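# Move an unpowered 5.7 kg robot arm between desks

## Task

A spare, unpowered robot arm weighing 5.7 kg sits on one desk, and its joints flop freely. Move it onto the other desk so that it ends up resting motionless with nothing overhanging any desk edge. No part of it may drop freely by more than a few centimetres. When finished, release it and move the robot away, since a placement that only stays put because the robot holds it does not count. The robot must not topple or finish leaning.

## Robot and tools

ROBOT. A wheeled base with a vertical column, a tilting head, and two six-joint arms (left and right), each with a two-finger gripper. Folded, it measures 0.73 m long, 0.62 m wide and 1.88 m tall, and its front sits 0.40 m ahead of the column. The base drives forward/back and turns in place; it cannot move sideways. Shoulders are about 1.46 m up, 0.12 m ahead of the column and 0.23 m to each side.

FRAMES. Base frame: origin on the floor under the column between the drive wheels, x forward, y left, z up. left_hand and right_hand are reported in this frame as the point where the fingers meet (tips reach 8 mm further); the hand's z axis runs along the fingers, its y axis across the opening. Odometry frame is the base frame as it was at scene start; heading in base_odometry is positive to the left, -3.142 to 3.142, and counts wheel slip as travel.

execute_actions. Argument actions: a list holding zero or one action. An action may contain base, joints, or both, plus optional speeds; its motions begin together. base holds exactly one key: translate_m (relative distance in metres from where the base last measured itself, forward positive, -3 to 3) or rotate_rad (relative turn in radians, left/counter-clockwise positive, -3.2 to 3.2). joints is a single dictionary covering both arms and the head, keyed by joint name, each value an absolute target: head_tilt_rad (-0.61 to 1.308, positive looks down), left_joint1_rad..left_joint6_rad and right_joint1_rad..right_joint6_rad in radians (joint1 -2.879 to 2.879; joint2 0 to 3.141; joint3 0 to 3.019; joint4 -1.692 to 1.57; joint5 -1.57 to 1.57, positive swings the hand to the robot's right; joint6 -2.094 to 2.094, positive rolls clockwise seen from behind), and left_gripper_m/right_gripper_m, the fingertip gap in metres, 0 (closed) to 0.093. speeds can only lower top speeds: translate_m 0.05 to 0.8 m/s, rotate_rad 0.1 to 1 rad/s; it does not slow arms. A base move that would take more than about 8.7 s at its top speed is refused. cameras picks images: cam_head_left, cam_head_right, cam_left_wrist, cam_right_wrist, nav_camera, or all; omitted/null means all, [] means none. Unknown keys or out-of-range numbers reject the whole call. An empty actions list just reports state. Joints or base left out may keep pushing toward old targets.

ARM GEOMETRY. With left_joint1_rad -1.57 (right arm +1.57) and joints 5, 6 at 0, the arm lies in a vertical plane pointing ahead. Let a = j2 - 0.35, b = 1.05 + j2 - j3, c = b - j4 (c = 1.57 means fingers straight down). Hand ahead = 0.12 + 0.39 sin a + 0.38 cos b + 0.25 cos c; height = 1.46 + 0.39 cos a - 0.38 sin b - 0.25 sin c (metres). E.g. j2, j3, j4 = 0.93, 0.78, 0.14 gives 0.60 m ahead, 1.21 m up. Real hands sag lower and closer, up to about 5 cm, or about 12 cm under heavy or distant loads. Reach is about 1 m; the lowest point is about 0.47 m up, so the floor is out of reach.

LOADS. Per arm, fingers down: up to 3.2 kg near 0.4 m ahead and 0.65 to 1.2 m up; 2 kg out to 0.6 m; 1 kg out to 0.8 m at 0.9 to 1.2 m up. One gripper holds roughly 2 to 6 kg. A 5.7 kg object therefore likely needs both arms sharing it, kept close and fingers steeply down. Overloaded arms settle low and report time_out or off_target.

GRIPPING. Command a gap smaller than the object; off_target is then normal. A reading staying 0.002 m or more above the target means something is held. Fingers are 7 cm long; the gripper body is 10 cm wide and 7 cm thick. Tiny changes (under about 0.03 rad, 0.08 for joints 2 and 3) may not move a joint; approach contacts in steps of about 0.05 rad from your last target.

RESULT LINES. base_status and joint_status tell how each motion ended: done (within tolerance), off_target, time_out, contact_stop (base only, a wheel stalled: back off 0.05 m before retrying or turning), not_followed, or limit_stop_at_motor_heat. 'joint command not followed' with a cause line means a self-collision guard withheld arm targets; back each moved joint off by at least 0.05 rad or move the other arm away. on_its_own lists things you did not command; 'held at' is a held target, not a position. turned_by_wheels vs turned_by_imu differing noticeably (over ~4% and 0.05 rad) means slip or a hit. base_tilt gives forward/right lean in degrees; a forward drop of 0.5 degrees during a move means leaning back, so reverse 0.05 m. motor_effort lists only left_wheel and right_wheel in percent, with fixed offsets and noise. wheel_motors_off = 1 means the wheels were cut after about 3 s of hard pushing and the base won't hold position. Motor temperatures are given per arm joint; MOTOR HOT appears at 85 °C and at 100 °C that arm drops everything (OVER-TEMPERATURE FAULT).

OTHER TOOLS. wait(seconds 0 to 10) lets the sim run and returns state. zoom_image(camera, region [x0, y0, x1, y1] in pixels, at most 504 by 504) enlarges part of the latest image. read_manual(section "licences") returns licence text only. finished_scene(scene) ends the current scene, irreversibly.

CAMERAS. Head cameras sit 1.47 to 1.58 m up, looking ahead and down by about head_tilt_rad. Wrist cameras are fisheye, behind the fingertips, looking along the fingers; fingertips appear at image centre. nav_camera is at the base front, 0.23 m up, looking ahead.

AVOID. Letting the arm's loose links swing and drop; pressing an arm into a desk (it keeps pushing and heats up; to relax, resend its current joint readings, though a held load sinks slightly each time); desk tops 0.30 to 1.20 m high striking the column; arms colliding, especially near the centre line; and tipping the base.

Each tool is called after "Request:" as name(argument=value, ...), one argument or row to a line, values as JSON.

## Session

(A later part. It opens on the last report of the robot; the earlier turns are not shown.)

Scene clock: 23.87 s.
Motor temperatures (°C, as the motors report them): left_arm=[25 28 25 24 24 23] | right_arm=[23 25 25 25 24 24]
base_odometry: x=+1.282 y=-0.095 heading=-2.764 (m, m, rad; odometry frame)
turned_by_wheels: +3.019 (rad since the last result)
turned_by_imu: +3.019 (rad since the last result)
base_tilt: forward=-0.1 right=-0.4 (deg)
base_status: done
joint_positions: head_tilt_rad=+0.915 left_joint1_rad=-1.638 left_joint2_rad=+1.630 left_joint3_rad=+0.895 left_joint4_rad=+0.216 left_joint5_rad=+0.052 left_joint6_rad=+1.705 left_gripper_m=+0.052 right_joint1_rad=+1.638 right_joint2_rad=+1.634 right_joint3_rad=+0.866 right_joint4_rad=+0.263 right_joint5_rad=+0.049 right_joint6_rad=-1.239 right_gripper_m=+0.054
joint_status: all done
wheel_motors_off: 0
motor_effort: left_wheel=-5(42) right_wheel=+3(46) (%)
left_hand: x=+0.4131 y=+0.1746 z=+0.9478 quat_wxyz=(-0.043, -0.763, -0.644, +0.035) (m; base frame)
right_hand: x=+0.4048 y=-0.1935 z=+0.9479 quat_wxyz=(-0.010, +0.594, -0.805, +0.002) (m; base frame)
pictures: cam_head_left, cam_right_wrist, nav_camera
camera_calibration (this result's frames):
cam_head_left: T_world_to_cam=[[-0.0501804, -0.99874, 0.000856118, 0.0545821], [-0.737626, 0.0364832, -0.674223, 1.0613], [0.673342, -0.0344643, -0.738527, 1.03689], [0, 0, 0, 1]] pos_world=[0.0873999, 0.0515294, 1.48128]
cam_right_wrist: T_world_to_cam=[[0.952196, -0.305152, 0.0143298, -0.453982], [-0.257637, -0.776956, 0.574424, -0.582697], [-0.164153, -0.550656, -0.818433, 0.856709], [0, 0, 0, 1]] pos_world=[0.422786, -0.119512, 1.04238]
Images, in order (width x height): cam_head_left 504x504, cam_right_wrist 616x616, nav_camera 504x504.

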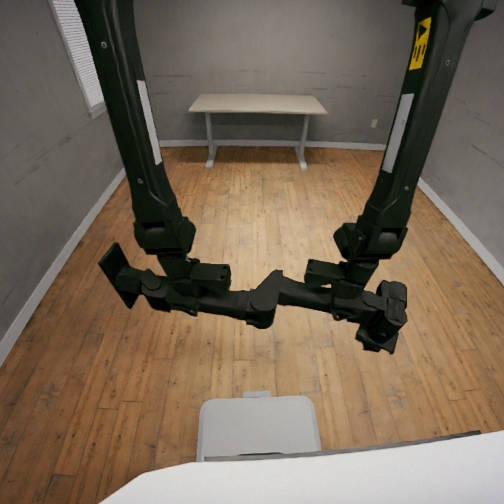

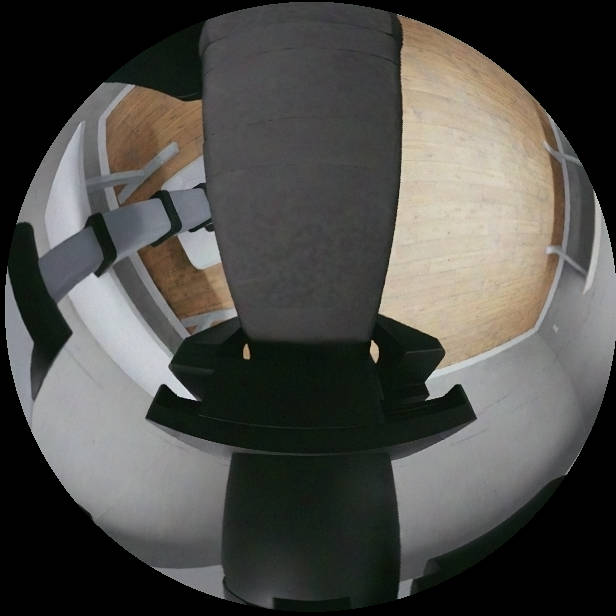

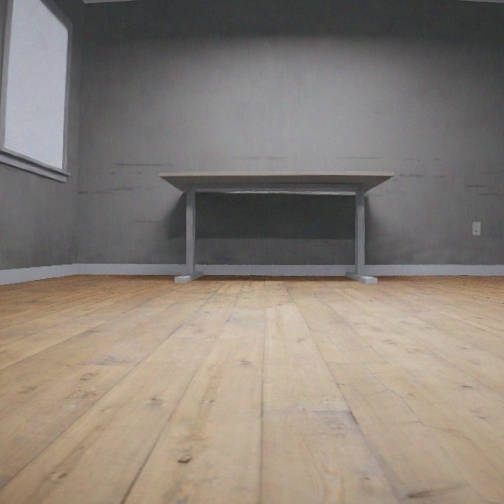

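Request:
execute_actions(
  actions=[
    {"base": {"rotate_rad": -0.055}},
  ],
  cameras=[],
)

Request:
execute_actions(
  actions=[
    {"base": {"translate_m": 2.25}, "speeds": {"translate_m": 0.7}, "joints": {"head_tilt_rad": 1.0}},
  ],
  cameras=["cam_head_left", "cam_head_right", "cam_right_wrist"],
)

Scene clock: 24.93 s.
Motor temperatures (°C, as the motors report them): left_arm=[25 28 25 24 24 23] | right_arm=[23 25 25 25 24 24]
base_odometry: x=+1.282 y=-0.095 heading=-2.819 (m, m, rad; odometry frame)
turned_by_wheels: -0.054 (rad since the last result)
turned_by_imu: -0.054 (rad since the last result)
base_tilt: forward=-0.1 right=-0.5 (deg)
base_status: done
joint_positions: head_tilt_rad=+0.915 left_joint1_rad=-1.643 left_joint2_rad=+1.630 left_joint3_rad=+0.897 left_joint4_rad=+0.216 left_joint5_rad=+0.049 left_joint6_rad=+1.706 left_gripper_m=+0.052 right_joint1_rad=+1.633 right_joint2_rad=+1.634 right_joint3_rad=+0.866 right_joint4_rad=+0.263 right_joint5_rad=+0.046 right_joint6_rad=-1.238 right_gripper_m=+0.054
joint_status: not commanded
wheel_motors_off: 0
motor_effort: left_wheel=+4(20) right_wheel=-2(16) (%)
left_hand: x=+0.4142 y=+0.1720 z=+0.9478 quat_wxyz=(-0.044, -0.764, -0.643, +0.034) (m; base frame)
right_hand: x=+0.4048 y=-0.1957 z=+0.9478 quat_wxyz=(-0.010, +0.593, -0.805, +0.002) (m; base frame)
pictures: none
No camera images: the call's "cameras" was empty. Leave "cameras" out to get every camera's image.

Scene clock: 29.83 s.
Motor temperatures (°C, as the motors report them): left_arm=[25 28 25 24 24 23] | right_arm=[23 25 25 25 24 24]
base_odometry: x=-0.852 y=-0.810 heading=-2.817 (m, m, rad; odometry frame)
turned_by_wheels: +0.002 (rad since the last result)
turned_by_imu: +0.000 (rad since the last result)
base_tilt: forward=-0.1 right=-0.5 (deg)
base_status: done
joint_positions: head_tilt_rad=+1.001 left_joint1_rad=-1.643 left_joint2_rad=+1.633 left_joint3_rad=+0.900 left_joint4_rad=+0.216 left_joint5_rad=+0.050 left_joint6_rad=+1.706 left_gripper_m=+0.052 right_joint1_rad=+1.634 right_joint2_rad=+1.635 right_joint3_rad=+0.869 right_joint4_rad=+0.263 right_joint5_rad=+0.049 right_joint6_rad=-1.238 right_gripper_m=+0.054
joint_status: all done
wheel_motors_off: 0
motor_effort: left_wheel=+3(53) right_wheel=-2(39) (%)
left_hand: x=+0.4144 y=+0.1719 z=+0.9466 quat_wxyz=(-0.044, -0.764, -0.643, +0.035) (m; base frame)
right_hand: x=+0.4063 y=-0.1959 z=+0.9474 quat_wxyz=(-0.010, +0.593, -0.805, +0.004) (m; base frame)
pictures: cam_head_left, cam_head_right, cam_right_wrist
camera_calibration (this result's frames):
cam_head_left: T_world_to_cam=[[-0.0499228, -0.99874, 0.00515038, 0.047956], [-0.792656, 0.0364832, -0.608577, 0.962954], [0.607622, -0.0344643, -0.793478, 1.1248], [0, 0, 0, 1]] pos_world=[0.0822334, 0.0515294, 1.47829]
cam_head_right: T_world_to_cam=[[-0.0413349, -0.998611, 0.0326661, -0.0871249], [-0.795061, 0.0130735, -0.606389, 0.96035], [0.60512, -0.0510365, -0.794497, 1.12353], [0, 0, 0, 1]] pos_world=[0.0800622, -0.0422178, 1.47784]
cam_right_wrist: T_world_to_cam=[[0.95136, -0.307577, 0.0175892, -0.459393], [-0.260973, -0.774236, 0.576587, -0.584125], [-0.163727, -0.553132, -0.816846, 0.853071], [0, 0, 0, 1]] pos_world=[0.424278, -0.121688, 1.04171]
Images, in order (width x height): cam_head_left 504x504, cam_head_right 504x504, cam_right_wrist 616x616.

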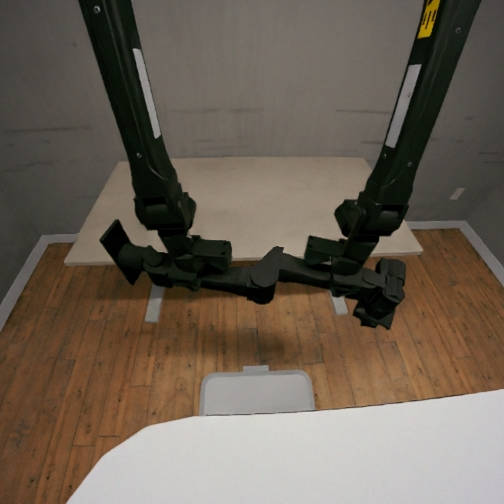

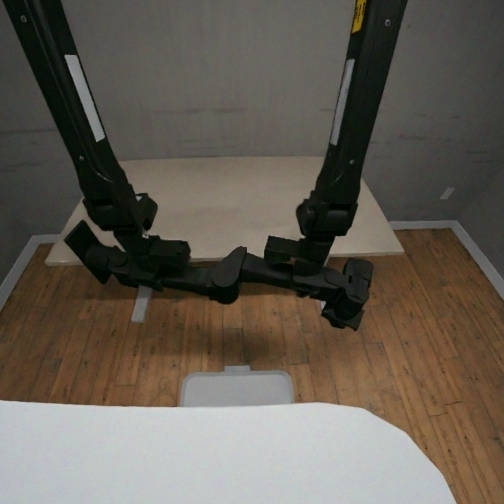

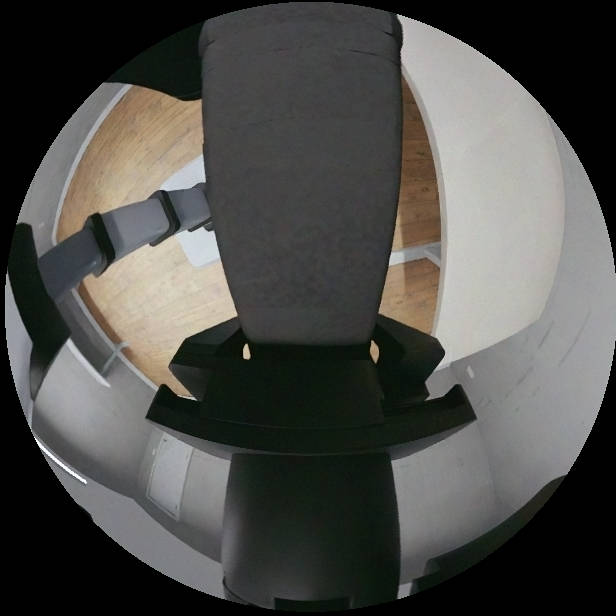

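Request:
execute_actions(
  actions=[
    {"base": {"translate_m": 0.48}, "speeds": {"translate_m": 0.4}, "joints": {"head_tilt_rad": 1.15, "left_joint2_rad": 1.63, "left_joint3_rad": 0.94, "right_joint2_rad": 1.605, "right_joint3_rad": 0.885}},
  ],
  cameras=["cam_head_right"],
)

Request:
execute_actions(
  actions=[
    {"joints": {"left_joint2_rad": 1.69, "left_joint3_rad": 1.0, "right_joint2_rad": 1.665, "right_joint3_rad": 0.945}},
  ],
  cameras=["cam_head_right", "cam_left_wrist"],
)

Scene clock: 32.43 s.
Motor temperatures (°C, as the motors report them): left_arm=[25 28 25 24 24 23] | right_arm=[23 26 25 25 24 24]
base_odometry: x=-1.307 y=-0.963 heading=-2.816 (m, m, rad; odometry frame)
turned_by_wheels: +0.001 (rad since the last result)
turned_by_imu: +0.001 (rad since the last result)
base_tilt: forward=-0.2 right=-0.5 (deg)
base_status: done
joint_positions: head_tilt_rad=+1.149 left_joint1_rad=-1.641 left_joint2_rad=+1.710 left_joint3_rad=+0.972 left_joint4_rad=+0.215 left_joint5_rad=+0.050 left_joint6_rad=+1.709 left_gripper_m=+0.052 right_joint1_rad=+1.630 right_joint2_rad=+1.708 right_joint3_rad=+0.937 right_joint4_rad=+0.262 right_joint5_rad=+0.049 right_joint6_rad=-1.239 right_gripper_m=+0.054
joint_status: all done
wheel_motors_off: 0
motor_effort: left_wheel=+2(45) right_wheel=-1(46) (%)
left_hand: x=+0.4183 y=+0.1715 z=+0.9183 quat_wxyz=(-0.042, -0.764, -0.642, +0.036) (m; base frame)
right_hand: x=+0.4101 y=-0.1966 z=+0.9205 quat_wxyz=(-0.007, +0.592, -0.806, +0.004) (m; base frame)
pictures: cam_head_right
camera_calibration (this result's frames):
cam_head_right: T_world_to_cam=[[-0.0360519, -0.998611, 0.0384175, -0.0962463], [-0.875965, 0.0130735, -0.482198, 0.773141], [0.481026, -0.0510365, -0.87522, 1.25405], [0, 0, 0, 1]] pos_world=[0.0705427, -0.0422178, 1.47408]
Images, in order (width x height): cam_head_right 504x504.

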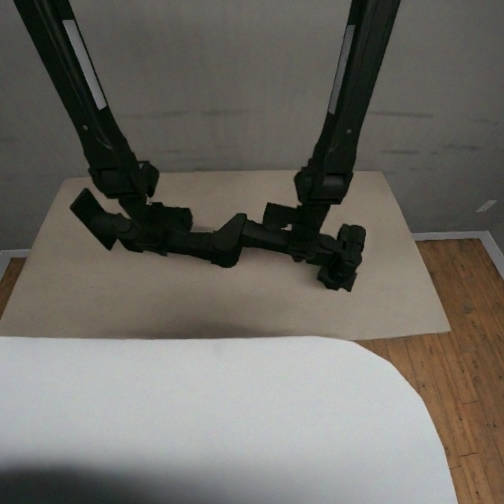

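Scene clock: 33.20 s.
Motor temperatures (°C, as the motors report them): left_arm=[25 29 25 24 24 23] | right_arm=[23 26 25 25 24 24]
base_odometry: x=-1.307 y=-0.963 heading=-2.816 (m, m, rad; odometry frame)
turned_by_wheels: +0.000 (rad since the last result)
turned_by_imu: +0.000 (rad since the last result)
base_tilt: forward=-0.3 right=-0.4 (deg)
base_status: not commanded
joint_positions: head_tilt_rad=+1.149 left_joint1_rad=-1.640 left_joint2_rad=+1.764 left_joint3_rad=+1.028 left_joint4_rad=+0.215 left_joint5_rad=+0.050 left_joint6_rad=+1.711 left_gripper_m=+0.052 right_joint1_rad=+1.628 right_joint2_rad=+1.759 right_joint3_rad=+0.988 right_joint4_rad=+0.262 right_joint5_rad=+0.051 right_joint6_rad=-1.237 right_gripper_m=+0.054
joint_status: all done
wheel_motors_off: 0
motor_effort: left_wheel=+4(4) right_wheel=-3(4) (%)
left_hand: x=+0.4230 y=+0.1708 z=+0.8977 quat_wxyz=(-0.042, -0.765, -0.642, +0.035) (m; base frame)
right_hand: x=+0.4135 y=-0.1975 z=+0.9011 quat_wxyz=(-0.006, +0.591, -0.807, +0.005) (m; base frame)
pictures: cam_head_right, cam_left_wrist
camera_calibration (this result's frames):
cam_head_right: T_world_to_cam=[[-0.0360519, -0.998611, 0.0384175, -0.0962463], [-0.875965, 0.0130735, -0.482198, 0.773141], [0.481026, -0.0510365, -0.87522, 1.25405], [0, 0, 0, 1]] pos_world=[0.0705427, -0.0422178, 1.47408]
cam_left_wrist: T_world_to_cam=[[-0.983636, 0.17764, -0.0300828, 0.412309], [0.138746, 0.853368, 0.502506, -0.650821], [0.114937, 0.490109, -0.86405, 0.766393], [0, 0, 0, 1]] pos_world=[0.407774, 0.106531, 1.00165]
Images, in order (width x height): cam_head_right 504x504, cam_left_wrist 616x616.

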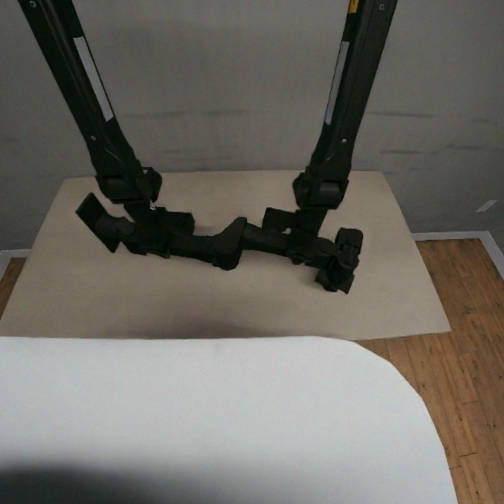

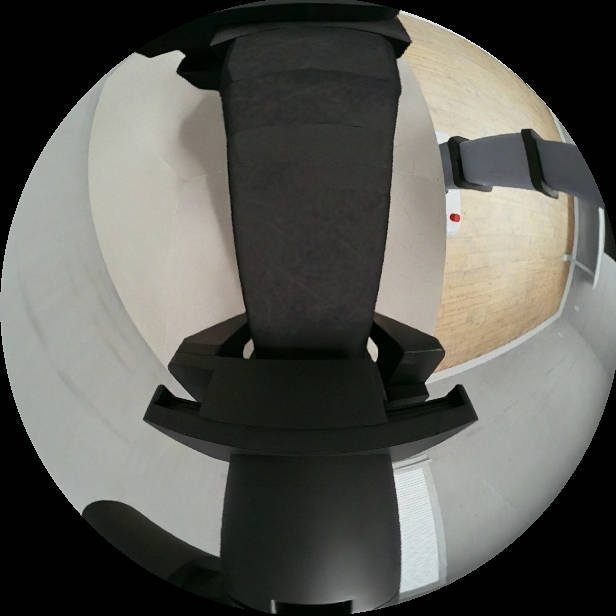

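Request:
execute_actions(
  actions=[
    {"joints": {"left_joint2_rad": 1.72, "left_joint3_rad": 1.03, "right_joint2_rad": 1.715, "right_joint3_rad": 0.995}},
  ],
  cameras=["cam_head_right"],
)

Scene clock: 33.93 s.
Motor temperatures (°C, as the motors report them): left_arm=[25 29 25 24 24 23] | right_arm=[23 26 25 25 24 24]
base_odometry: x=-1.307 y=-0.963 heading=-2.816 (m, m, rad; odometry frame)
turned_by_wheels: +0.000 (rad since the last result)
turned_by_imu: +0.000 (rad since the last result)
base_tilt: forward=-0.1 right=-0.6 (deg)
base_status: not commanded
joint_positions: head_tilt_rad=+1.149 left_joint1_rad=-1.636 left_joint2_rad=+1.794 left_joint3_rad=+1.057 left_joint4_rad=+0.215 left_joint5_rad=+0.044 left_joint6_rad=+1.711 left_gripper_m=+0.052 right_joint1_rad=+1.628 right_joint2_rad=+1.802 right_joint3_rad=+1.030 right_joint4_rad=+0.262 right_joint5_rad=+0.044 right_joint6_rad=-1.239 right_gripper_m=+0.054
joint_status: all done
wheel_motors_off: 0
motor_effort: left_wheel=+4(4) right_wheel=-4(3) (%)
left_hand: x=+0.4238 y=+0.1735 z=+0.8859 quat_wxyz=(-0.038, -0.765, -0.642, +0.033) (m; base frame)
right_hand: x=+0.4152 y=-0.1953 z=+0.8851 quat_wxyz=(-0.007, +0.592, -0.806, +0.002) (m; base frame)
pictures: cam_head_right
camera_calibration (this result's frames):
cam_head_right: T_world_to_cam=[[-0.0360519, -0.998611, 0.0384175, -0.0962463], [-0.875965, 0.0130735, -0.482198, 0.773141], [0.481026, -0.0510365, -0.87522, 1.25405], [0, 0, 0, 1]] pos_world=[0.0705427, -0.0422178, 1.47408]
Images, in order (width x height): cam_head_right 504x504.

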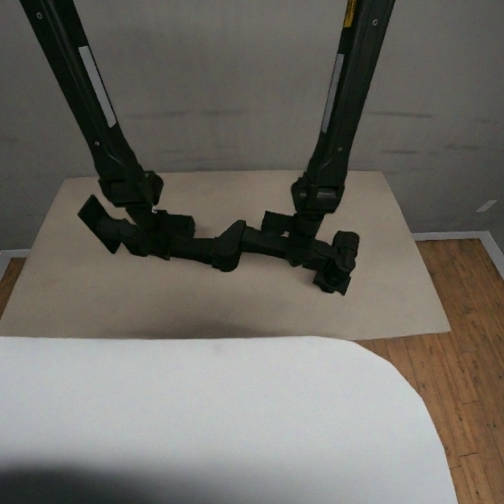

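Request:
execute_actions(
  actions=[
    {"base": {"rotate_rad": 0.11}, "speeds": {"rotate_rad": 0.12}, "joints": {"left_joint2_rad": 1.745, "left_joint3_rad": 1.055, "right_joint2_rad": 1.76, "right_joint3_rad": 1.04}},
  ],
  cameras=["cam_head_right"],
)

Request:
zoom_image(
  camera="cam_head_right",
  region=[270, 200, 430, 340],
)

Scene clock: 35.50 s.
Motor temperatures (°C, as the motors report them): left_arm=[25 29 25 24 24 23] | right_arm=[23 26 25 25 24 24]
base_odometry: x=-1.307 y=-0.963 heading=-2.707 (m, m, rad; odometry frame)
turned_by_wheels: +0.109 (rad since the last result)
turned_by_imu: +0.109 (rad since the last result)
base_tilt: forward=-0.2 right=-0.6 (deg)
base_status: done
joint_positions: head_tilt_rad=+1.149 left_joint1_rad=-1.629 left_joint2_rad=+1.825 left_joint3_rad=+1.085 left_joint4_rad=+0.214 left_joint5_rad=+0.045 left_joint6_rad=+1.715 left_gripper_m=+0.052 right_joint1_rad=+1.634 right_joint2_rad=+1.825 right_joint3_rad=+1.054 right_joint4_rad=+0.259 right_joint5_rad=+0.047 right_joint6_rad=-1.236 right_gripper_m=+0.054
joint_status: all done
wheel_motors_off: 0
motor_effort: left_wheel=+0(32) right_wheel=+0(28) (%)
left_hand: x=+0.4238 y=+0.1776 z=+0.8743 quat_wxyz=(-0.035, -0.765, -0.643, +0.032) (m; base frame)
right_hand: x=+0.4159 y=-0.1911 z=+0.8763 quat_wxyz=(-0.007, +0.592, -0.806, +0.000) (m; base frame)
pictures: cam_head_right
camera_calibration (this result's frames):
cam_head_right: T_world_to_cam=[[-0.0360519, -0.998611, 0.0384175, -0.0962463], [-0.875965, 0.0130735, -0.482198, 0.773141], [0.481026, -0.0510365, -0.87522, 1.25405], [0, 0, 0, 1]] pos_world=[0.0705427, -0.0422178, 1.47408]
Images, in order (width x height): cam_head_right 504x504.

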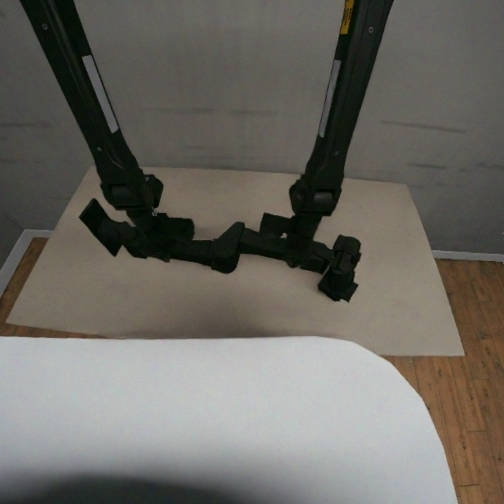

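Region (270, 200, 430, 340) of cam_head_right's 504x504 image, scaled by 3.150, with more detail than that image has; it fills the top 441 rows of this view, and the rest is white.

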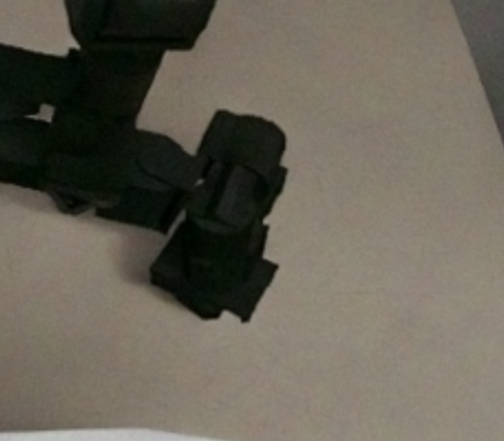

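Request:
execute_actions(
  actions=[],
)

Scene clock: 35.90 s.
Motor temperatures (°C, as the motors report them): left_arm=[25 29 25 24 24 23] | right_arm=[23 26 25 25 24 24]
base_odometry: x=-1.307 y=-0.963 heading=-2.707 (m, m, rad; odometry frame)
turned_by_wheels: +0.000 (rad since the last result)
turned_by_imu: +0.000 (rad since the last result)
base_tilt: forward=-0.2 right=-0.6 (deg)
base_status: done
joint_positions: head_tilt_rad=+1.149 left_joint1_rad=-1.629 left_joint2_rad=+1.825 left_joint3_rad=+1.085 left_joint4_rad=+0.214 left_joint5_rad=+0.045 left_joint6_rad=+1.715 left_gripper_m=+0.052 right_joint1_rad=+1.634 right_joint2_rad=+1.825 right_joint3_rad=+1.054 right_joint4_rad=+0.259 right_joint5_rad=+0.047 right_joint6_rad=-1.236 right_gripper_m=+0.054
joint_status: all done
wheel_motors_off: 0
motor_effort: left_wheel=-1(32) right_wheel=+0(28) (%)
left_hand: x=+0.4238 y=+0.1776 z=+0.8743 quat_wxyz=(-0.035, -0.765, -0.643, +0.032) (m; base frame)
right_hand: x=+0.4159 y=-0.1911 z=+0.8763 quat_wxyz=(-0.007, +0.592, -0.806, +0.000) (m; base frame)
pictures: cam_head_left, cam_head_right, cam_left_wrist, cam_right_wrist, nav_camera
camera_calibration (this result's frames):
cam_head_left: T_world_to_cam=[[-0.048613, -0.99874, 0.0124736, 0.0366128], [-0.87391, 0.0364832, -0.484717, 0.776273], [0.483651, -0.0344643, -0.874582, 1.2559], [0, 0, 0, 1]] pos_world=[0.0727568, 0.0515294, 1.4742]
cam_head_right: T_world_to_cam=[[-0.0360519, -0.998611, 0.0384175, -0.0962463], [-0.875965, 0.0130735, -0.482198, 0.773141], [0.481026, -0.0510365, -0.87522, 1.25405], [0, 0, 0, 1]] pos_world=[0.0705427, -0.0422178, 1.47408]
cam_left_wrist: T_world_to_cam=[[-0.983968, 0.176737, -0.0239053, 0.40611], [0.139469, 0.84607, 0.514504, -0.65443], [0.111157, 0.502921, -0.857155, 0.736063], [0, 0, 0, 1]] pos_world=[0.409053, 0.111737, 0.977335]
cam_right_wrist: T_world_to_cam=[[0.950988, -0.309112, 0.00844406, -0.457935], [-0.257096, -0.775199, 0.577034, -0.539012], [-0.171822, -0.550924, -0.816676, 0.802804], [0, 0, 0, 1]] pos_world=[0.434852, -0.117111, 0.970526]
Images, in order (width x height): cam_head_left 504x504, cam_head_right 504x504, cam_left_wrist 616x616, cam_right_wrist 616x616, nav_camera 504x504.

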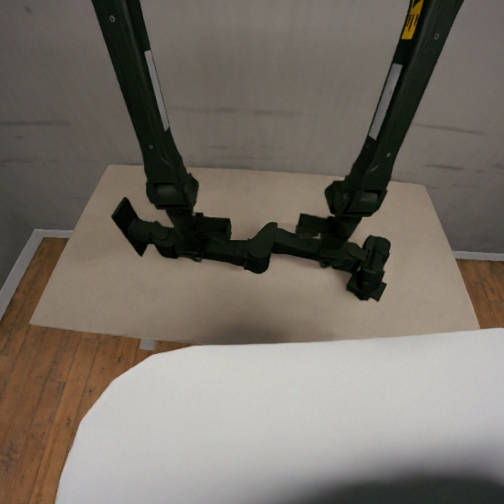

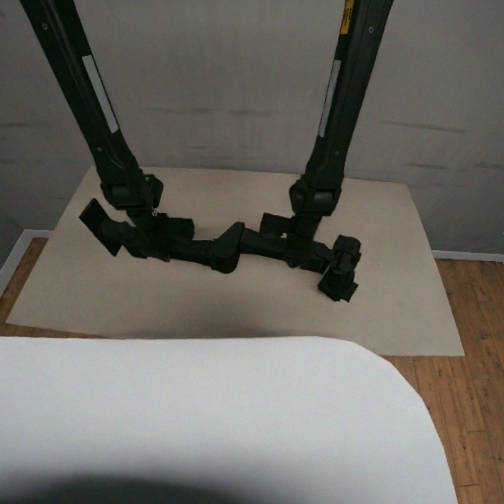

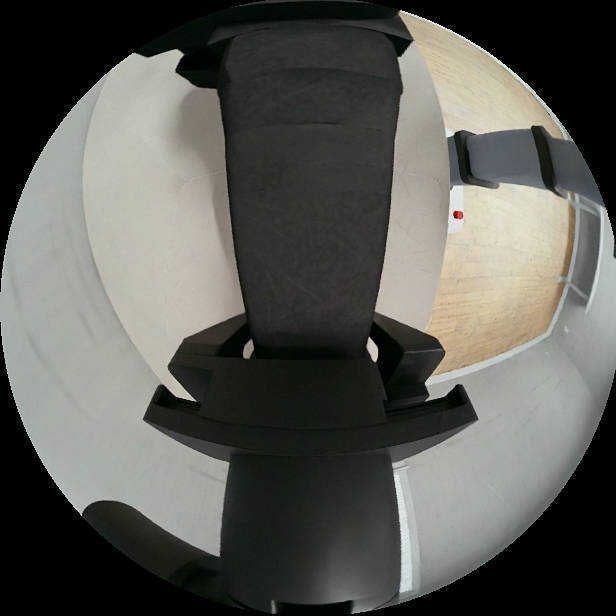

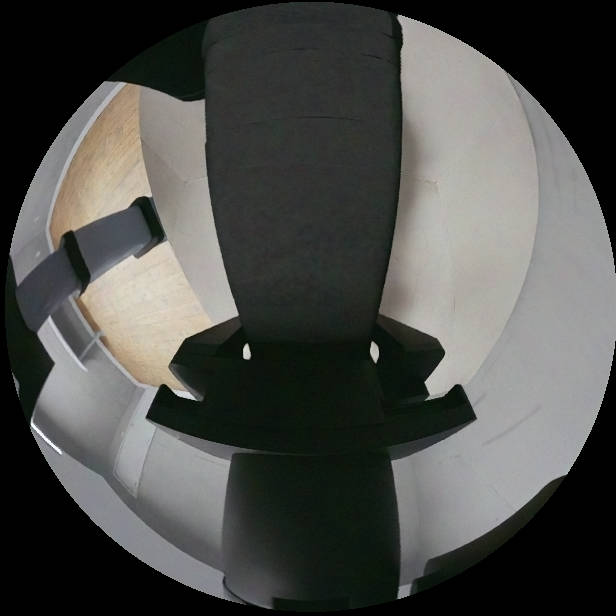

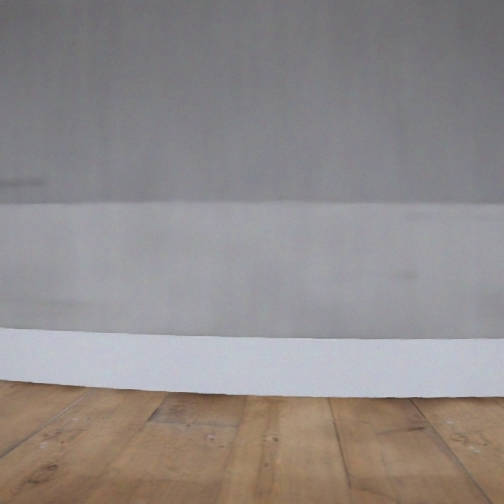

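Request:
execute_actions(
  actions=[
    {"base":{"rotate_rad":0.09},"speeds":{"rotate_rad":0.12},"joints":{"left_joint2_rad":1.785,"left_joint3_rad":1.095,"right_joint2_rad":1.80,"right_joint3_rad":1.08}},
  ],
  cameras=["cam_head_left","cam_head_right"],
)

Request:
zoom_image(
  camera="cam_head_right",
  region=[260, 190, 460, 350],
)

Scene clock: 37.33 s.
Motor temperatures (°C, as the motors report them): left_arm=[25 29 25 24 24 23] | right_arm=[23 26 25 25 24 24]
base_odometry: x=-1.307 y=-0.964 heading=-2.618 (m, m, rad; odometry frame)
turned_by_wheels: +0.089 (rad since the last result)
turned_by_imu: +0.089 (rad since the last result)
base_tilt: forward=-0.2 right=-0.4 (deg)
base_status: done
joint_positions: head_tilt_rad=+1.149 left_joint1_rad=-1.624 left_joint2_rad=+1.864 left_joint3_rad=+1.132 left_joint4_rad=+0.216 left_joint5_rad=+0.039 left_joint6_rad=+1.717 left_gripper_m=+0.053 right_joint1_rad=+1.636 right_joint2_rad=+1.863 right_joint3_rad=+1.100 right_joint4_rad=+0.259 right_joint5_rad=+0.043 right_joint6_rad=-1.236 right_gripper_m=+0.054
joint_status: all done
wheel_motors_off: 0
motor_effort: left_wheel=-1(45) right_wheel=+1(33) (%)
left_hand: x=+0.4302 y=+0.1807 z=+0.8582 quat_wxyz=(-0.035, -0.765, -0.643, +0.025) (m; base frame)
right_hand: x=+0.4219 y=-0.1884 z=+0.8610 quat_wxyz=(-0.012, +0.592, -0.806, +0.001) (m; base frame)
pictures: cam_head_left, cam_head_right
camera_calibration (this result's frames):
cam_head_left: T_world_to_cam=[[-0.048613, -0.99874, 0.0124736, 0.0366128], [-0.87391, 0.0364832, -0.484717, 0.776273], [0.483651, -0.0344643, -0.874582, 1.2559], [0, 0, 0, 1]] pos_world=[0.0727568, 0.0515294, 1.4742]
cam_head_right: T_world_to_cam=[[-0.0360519, -0.998611, 0.0384175, -0.0962463], [-0.875965, 0.0130735, -0.482198, 0.773141], [0.481026, -0.0510365, -0.87522, 1.25405], [0, 0, 0, 1]] pos_world=[0.0705427, -0.0422178, 1.47408]
Images, in order (width x height): cam_head_left 504x504, cam_head_right 504x504.

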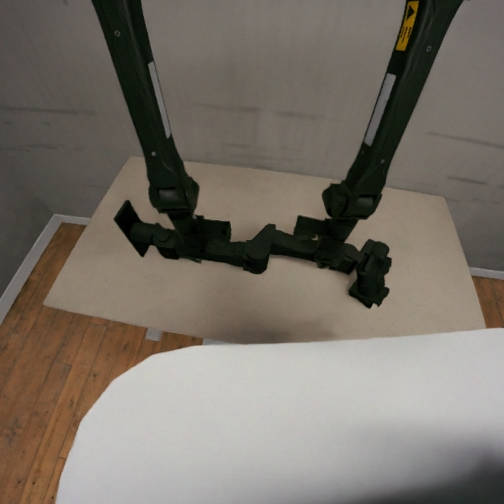

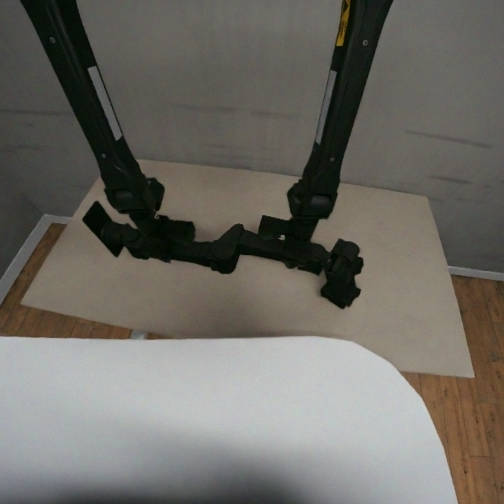

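Region (260, 190, 460, 350) of cam_head_right's 504x504 image, scaled by 2.520, with more detail than that image has; it fills the top 403 rows of this view, and the rest is white.

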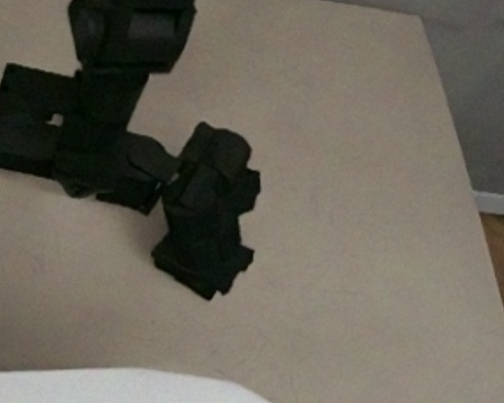

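Request:
execute_actions(
  actions=[
    {"joints":{"left_joint2_rad":1.83,"left_joint3_rad":1.135,"right_joint2_rad":1.85,"right_joint3_rad":1.125,"left_joint5_rad":0.04,"right_joint5_rad":0.04}},
  ],
  cameras=["cam_head_left","cam_head_right"],
)

Request:
zoom_image(
  camera="cam_head_right",
  region=[260, 190, 460, 350],
)

Scene clock: 38.13 s.
Motor temperatures (°C, as the motors report them): left_arm=[25 29 25 24 24 23] | right_arm=[23 26 25 25 24 24]
base_odometry: x=-1.307 y=-0.964 heading=-2.618 (m, m, rad; odometry frame)
turned_by_wheels: +0.000 (rad since the last result)
turned_by_imu: +0.000 (rad since the last result)
base_tilt: forward=+0.0 right=-0.5 (deg)
base_status: not commanded
joint_positions: head_tilt_rad=+1.149 left_joint1_rad=-1.623 left_joint2_rad=+1.909 left_joint3_rad=+1.172 left_joint4_rad=+0.220 left_joint5_rad=+0.031 left_joint6_rad=+1.717 left_gripper_m=+0.053 right_joint1_rad=+1.634 right_joint2_rad=+1.915 right_joint3_rad=+1.152 right_joint4_rad=+0.259 right_joint5_rad=+0.036 right_joint6_rad=-1.239 right_gripper_m=+0.054
joint_status: all done
wheel_motors_off: 0
motor_effort: left_wheel=-3(3) right_wheel=+3(3) (%)
left_hand: x=+0.4291 y=+0.1821 z=+0.8414 quat_wxyz=(-0.031, -0.765, -0.643, +0.023) (m; base frame)
right_hand: x=+0.4226 y=-0.1872 z=+0.8410 quat_wxyz=(-0.014, +0.593, -0.805, -0.002) (m; base frame)
pictures: cam_head_left, cam_head_right
camera_calibration (this result's frames):
cam_head_left: T_world_to_cam=[[-0.048613, -0.99874, 0.0124736, 0.0366128], [-0.87391, 0.0364832, -0.484717, 0.776273], [0.483651, -0.0344643, -0.874582, 1.2559], [0, 0, 0, 1]] pos_world=[0.0727568, 0.0515294, 1.4742]
cam_head_right: T_world_to_cam=[[-0.0360519, -0.998611, 0.0384175, -0.0962463], [-0.875965, 0.0130735, -0.482198, 0.773141], [0.481026, -0.0510365, -0.87522, 1.25405], [0, 0, 0, 1]] pos_world=[0.0705427, -0.0422178, 1.47408]
Images, in order (width x height): cam_head_left 504x504, cam_head_right 504x504.

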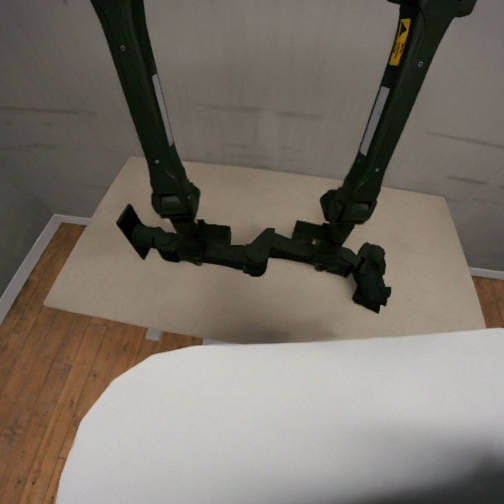

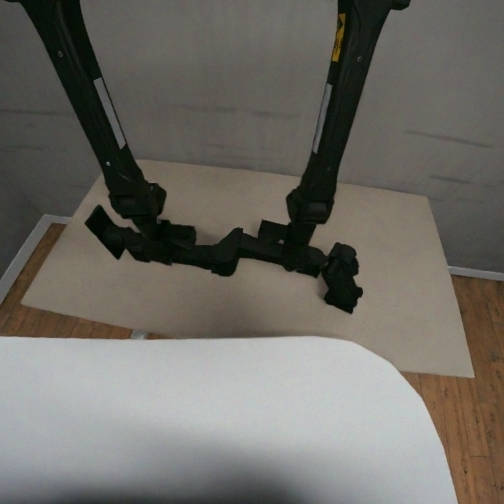

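Region (260, 190, 460, 350) of cam_head_right's 504x504 image, scaled by 2.520, with more detail than that image has; it fills the top 403 rows of this view, and the rest is white.

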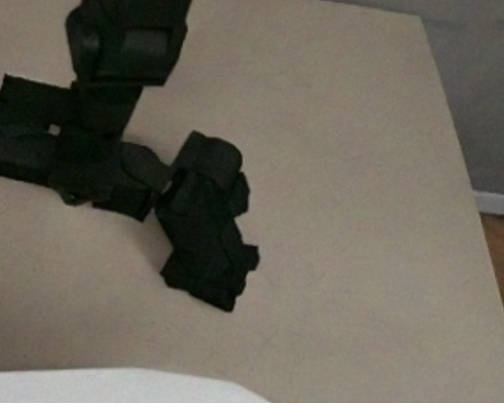

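It's sliding out. Continue lowering.

Request:
execute_actions(
  actions=[
    {"joints":{"left_joint2_rad":1.89,"left_joint3_rad":1.19,"right_joint2_rad":1.925,"right_joint3_rad":1.195,"left_joint5_rad":0.025,"right_joint5_rad":0.025}},
  ],
  cameras=["cam_head_left","cam_head_right"],
)

Scene clock: 39.07 s.
Motor temperatures (°C, as the motors report them): left_arm=[25 29 25 24 24 23] | right_arm=[23 26 25 25 24 24]
base_odometry: x=-1.307 y=-0.964 heading=-2.618 (m, m, rad; odometry frame)
turned_by_wheels: +0.000 (rad since the last result)
turned_by_imu: +0.000 (rad since the last result)
base_tilt: forward=-0.1 right=-0.5 (deg)
base_status: not commanded
joint_positions: head_tilt_rad=+1.149 left_joint1_rad=-1.623 left_joint2_rad=+1.973 left_joint3_rad=+1.229 left_joint4_rad=+0.223 left_joint5_rad=+0.015 left_joint6_rad=+1.716 left_gripper_m=+0.053 right_joint1_rad=+1.631 right_joint2_rad=+1.996 right_joint3_rad=+1.230 right_joint4_rad=+0.259 right_joint5_rad=+0.021 right_joint6_rad=-1.241 right_gripper_m=+0.054
joint_status: all done
wheel_motors_off: 0
motor_effort: left_wheel=-4(4) right_wheel=+5(4) (%)
left_hand: x=+0.4246 y=+0.1843 z=+0.8172 quat_wxyz=(-0.023, -0.765, -0.644, +0.019) (m; base frame)
right_hand: x=+0.4195 y=-0.1851 z=+0.8102 quat_wxyz=(-0.016, +0.593, -0.805, -0.008) (m; base frame)
pictures: cam_head_left, cam_head_right
camera_calibration (this result's frames):
cam_head_left: T_world_to_cam=[[-0.048613, -0.99874, 0.0124736, 0.0366128], [-0.87391, 0.0364832, -0.484717, 0.776273], [0.483651, -0.0344643, -0.874582, 1.2559], [0, 0, 0, 1]] pos_world=[0.0727568, 0.0515294, 1.4742]
cam_head_right: T_world_to_cam=[[-0.0360519, -0.998611, 0.0384175, -0.0962463], [-0.875965, 0.0130735, -0.482198, 0.773141], [0.481026, -0.0510365, -0.87522, 1.25405], [0, 0, 0, 1]] pos_world=[0.0705427, -0.0422178, 1.47408]
Images, in order (width x height): cam_head_left 504x504, cam_head_right 504x504.

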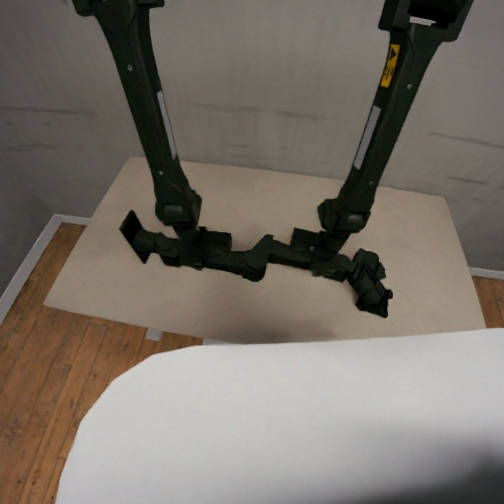

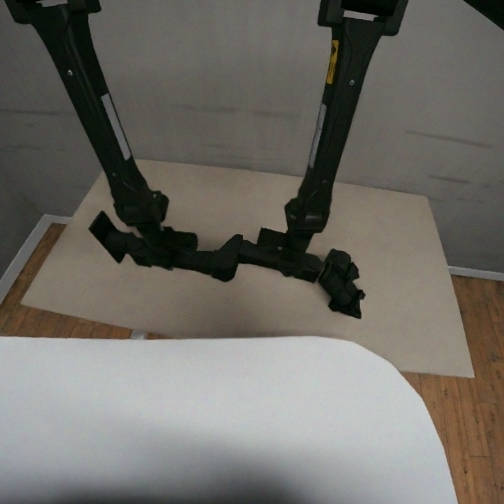

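Request:
execute_actions(
  actions=[
    {"joints":{"left_joint2_rad":1.955,"left_joint3_rad":1.255,"right_joint2_rad":2.01,"right_joint3_rad":1.275,"left_joint5_rad":0.01,"right_joint5_rad":0.01}},
  ],
  cameras=["cam_head_left","cam_head_right"],
)

Scene clock: 39.90 s.
Motor temperatures (°C, as the motors report them): left_arm=[25 29 25 24 24 23] | right_arm=[23 26 25 25 24 24]
base_odometry: x=-1.307 y=-0.964 heading=-2.618 (m, m, rad; odometry frame)
turned_by_wheels: +0.000 (rad since the last result)
turned_by_imu: +0.000 (rad since the last result)
base_tilt: forward=-0.2 right=-0.4 (deg)
base_status: not commanded
joint_positions: head_tilt_rad=+1.149 left_joint1_rad=-1.620 left_joint2_rad=+2.034 left_joint3_rad=+1.294 left_joint4_rad=+0.223 left_joint5_rad=+0.007 left_joint6_rad=+1.716 left_gripper_m=+0.053 right_joint1_rad=+1.630 right_joint2_rad=+2.058 right_joint3_rad=+1.298 right_joint4_rad=+0.259 right_joint5_rad=+0.013 right_joint6_rad=-1.244 right_gripper_m=+0.054
joint_status: all done
wheel_motors_off: 0
motor_effort: left_wheel=-3(4) right_wheel=+5(4) (%)
left_hand: x=+0.4246 y=+0.1862 z=+0.7931 quat_wxyz=(-0.021, -0.764, -0.645, +0.014) (m; base frame)
right_hand: x=+0.4204 y=-0.1833 z=+0.7860 quat_wxyz=(-0.021, +0.594, -0.804, -0.009) (m; base frame)
pictures: cam_head_left, cam_head_right
camera_calibration (this result's frames):
cam_head_left: T_world_to_cam=[[-0.048613, -0.99874, 0.0124736, 0.0366128], [-0.87391, 0.0364832, -0.484717, 0.776273], [0.483651, -0.0344643, -0.874582, 1.2559], [0, 0, 0, 1]] pos_world=[0.0727568, 0.0515294, 1.4742]
cam_head_right: T_world_to_cam=[[-0.0360519, -0.998611, 0.0384175, -0.0962463], [-0.875965, 0.0130735, -0.482198, 0.773141], [0.481026, -0.0510365, -0.87522, 1.25405], [0, 0, 0, 1]] pos_world=[0.0705427, -0.0422178, 1.47408]
Images, in order (width x height): cam_head_left 504x504, cam_head_right 504x504.

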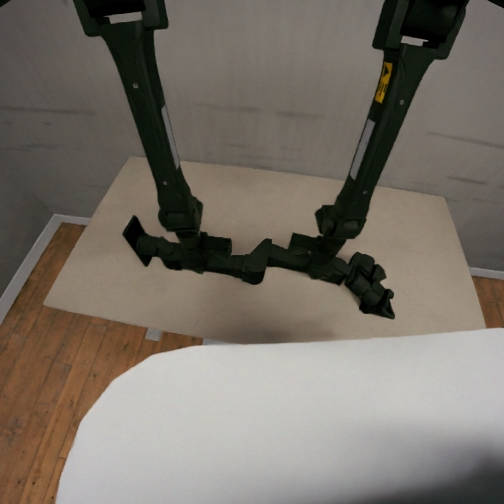

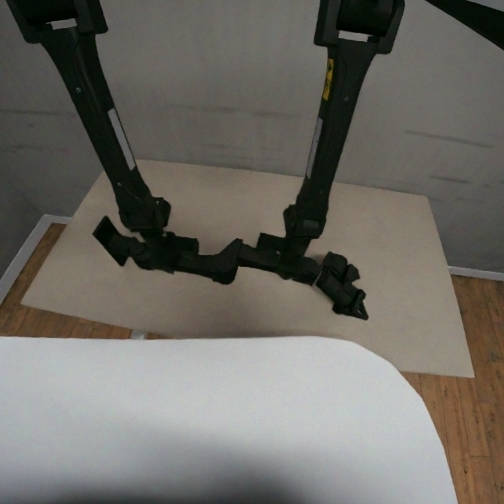

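Request:
execute_actions(
  actions=[
    {"joints":{"left_joint2_rad":2.015,"left_joint3_rad":1.31,"right_joint2_rad":2.09,"right_joint3_rad":1.34,"left_joint5_rad":0.0,"right_joint5_rad":0.0}},
  ],
  cameras=["cam_head_left","cam_head_right"],
)

Scene clock: 40.80 s.
Motor temperatures (°C, as the motors report them): left_arm=[25 29 25 24 24 23] | right_arm=[23 26 25 25 24 24]
base_odometry: x=-1.307 y=-0.964 heading=-2.618 (m, m, rad; odometry frame)
turned_by_wheels: +0.000 (rad since the last result)
turned_by_imu: +0.000 (rad since the last result)
base_tilt: forward=-0.1 right=-0.5 (deg)
base_status: not commanded
joint_positions: head_tilt_rad=+1.149 left_joint1_rad=-1.620 left_joint2_rad=+2.070 left_joint3_rad=+1.334 left_joint4_rad=+0.223 left_joint5_rad=-0.017 left_joint6_rad=+1.732 left_gripper_m=+0.053 right_joint1_rad=+1.630 right_joint2_rad=+2.135 right_joint3_rad=+1.375 right_joint4_rad=+0.259 right_joint5_rad=-0.006 right_joint6_rad=-1.231 right_gripper_m=+0.054
joint_status: all done
wheel_motors_off: 0
motor_effort: left_wheel=-4(5) right_wheel=+6(7) (%)
left_hand: x=+0.4257 y=+0.1903 z=+0.7789 quat_wxyz=(-0.013, -0.769, -0.639, +0.004) (m; base frame)
right_hand: x=+0.4147 y=-0.1788 z=+0.7569 quat_wxyz=(-0.026, +0.589, -0.808, -0.017) (m; base frame)
pictures: cam_head_left, cam_head_right
camera_calibration (this result's frames):
cam_head_left: T_world_to_cam=[[-0.048613, -0.99874, 0.0124736, 0.0366128], [-0.87391, 0.0364832, -0.484717, 0.776273], [0.483651, -0.0344643, -0.874582, 1.2559], [0, 0, 0, 1]] pos_world=[0.0727568, 0.0515294, 1.4742]
cam_head_right: T_world_to_cam=[[-0.0360519, -0.998611, 0.0384175, -0.0962463], [-0.875965, 0.0130735, -0.482198, 0.773141], [0.481026, -0.0510365, -0.87522, 1.25405], [0, 0, 0, 1]] pos_world=[0.0705427, -0.0422178, 1.47408]
Images, in order (width x height): cam_head_left 504x504, cam_head_right 504x504.

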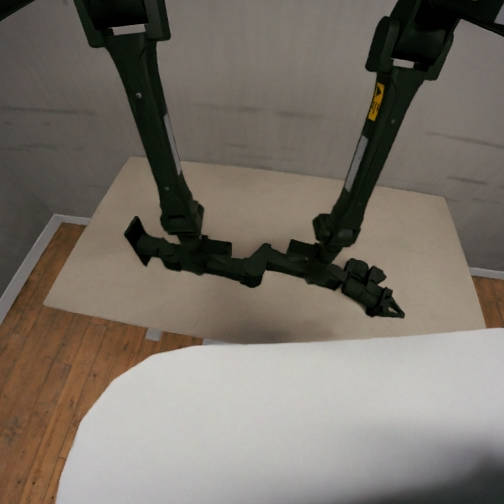

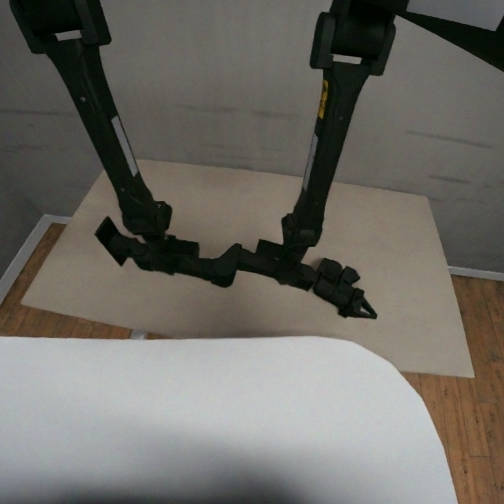

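Request:
execute_actions(
  actions=[
    {"joints":{"left_joint2_rad":2.085,"left_joint3_rad":1.345,"right_joint2_rad":2.155,"right_joint3_rad":1.385}},
  ],
  cameras=["cam_head_left","cam_head_right"],
)

Scene clock: 41.70 s.
Motor temperatures (°C, as the motors report them): left_arm=[25 29 25 24 24 23] | right_arm=[23 26 25 25 24 24]
base_odometry: x=-1.307 y=-0.964 heading=-2.618 (m, m, rad; odometry frame)
turned_by_wheels: +0.000 (rad since the last result)
turned_by_imu: +0.000 (rad since the last result)
base_tilt: forward=-0.2 right=-0.5 (deg)
base_status: not commanded
joint_positions: head_tilt_rad=+1.149 left_joint1_rad=-1.620 left_joint2_rad=+2.083 left_joint3_rad=+1.344 left_joint4_rad=+0.223 left_joint5_rad=-0.014 left_joint6_rad=+1.731 left_gripper_m=+0.053 right_joint1_rad=+1.630 right_joint2_rad=+2.158 right_joint3_rad=+1.400 right_joint4_rad=+0.259 right_joint5_rad=-0.002 right_joint6_rad=-1.233 right_gripper_m=+0.054
joint_status: all done
wheel_motors_off: 0
motor_effort: left_wheel=-3(5) right_wheel=+5(6) (%)
left_hand: x=+0.4235 y=+0.1897 z=+0.7743 quat_wxyz=(-0.014, -0.769, -0.639, +0.006) (m; base frame)
right_hand: x=+0.4145 y=-0.1791 z=+0.7482 quat_wxyz=(-0.026, +0.590, -0.807, -0.014) (m; base frame)
pictures: cam_head_left, cam_head_right
camera_calibration (this result's frames):
cam_head_left: T_world_to_cam=[[-0.048613, -0.99874, 0.0124736, 0.0366128], [-0.87391, 0.0364832, -0.484717, 0.776273], [0.483651, -0.0344643, -0.874582, 1.2559], [0, 0, 0, 1]] pos_world=[0.0727568, 0.0515294, 1.4742]
cam_head_right: T_world_to_cam=[[-0.0360519, -0.998611, 0.0384175, -0.0962463], [-0.875965, 0.0130735, -0.482198, 0.773141], [0.481026, -0.0510365, -0.87522, 1.25405], [0, 0, 0, 1]] pos_world=[0.0705427, -0.0422178, 1.47408]
Images, in order (width x height): cam_head_left 504x504, cam_head_right 504x504.

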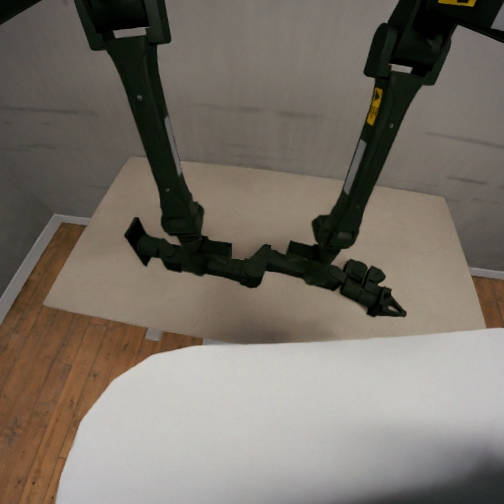

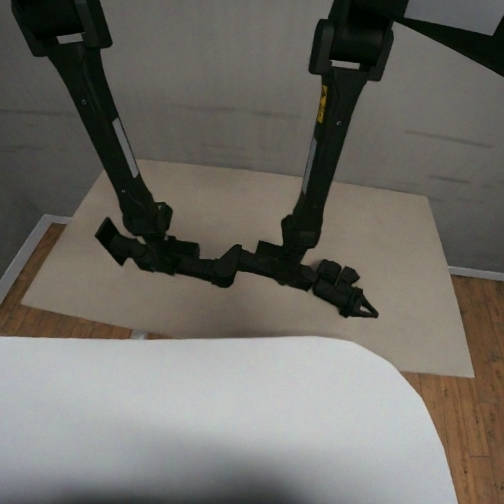

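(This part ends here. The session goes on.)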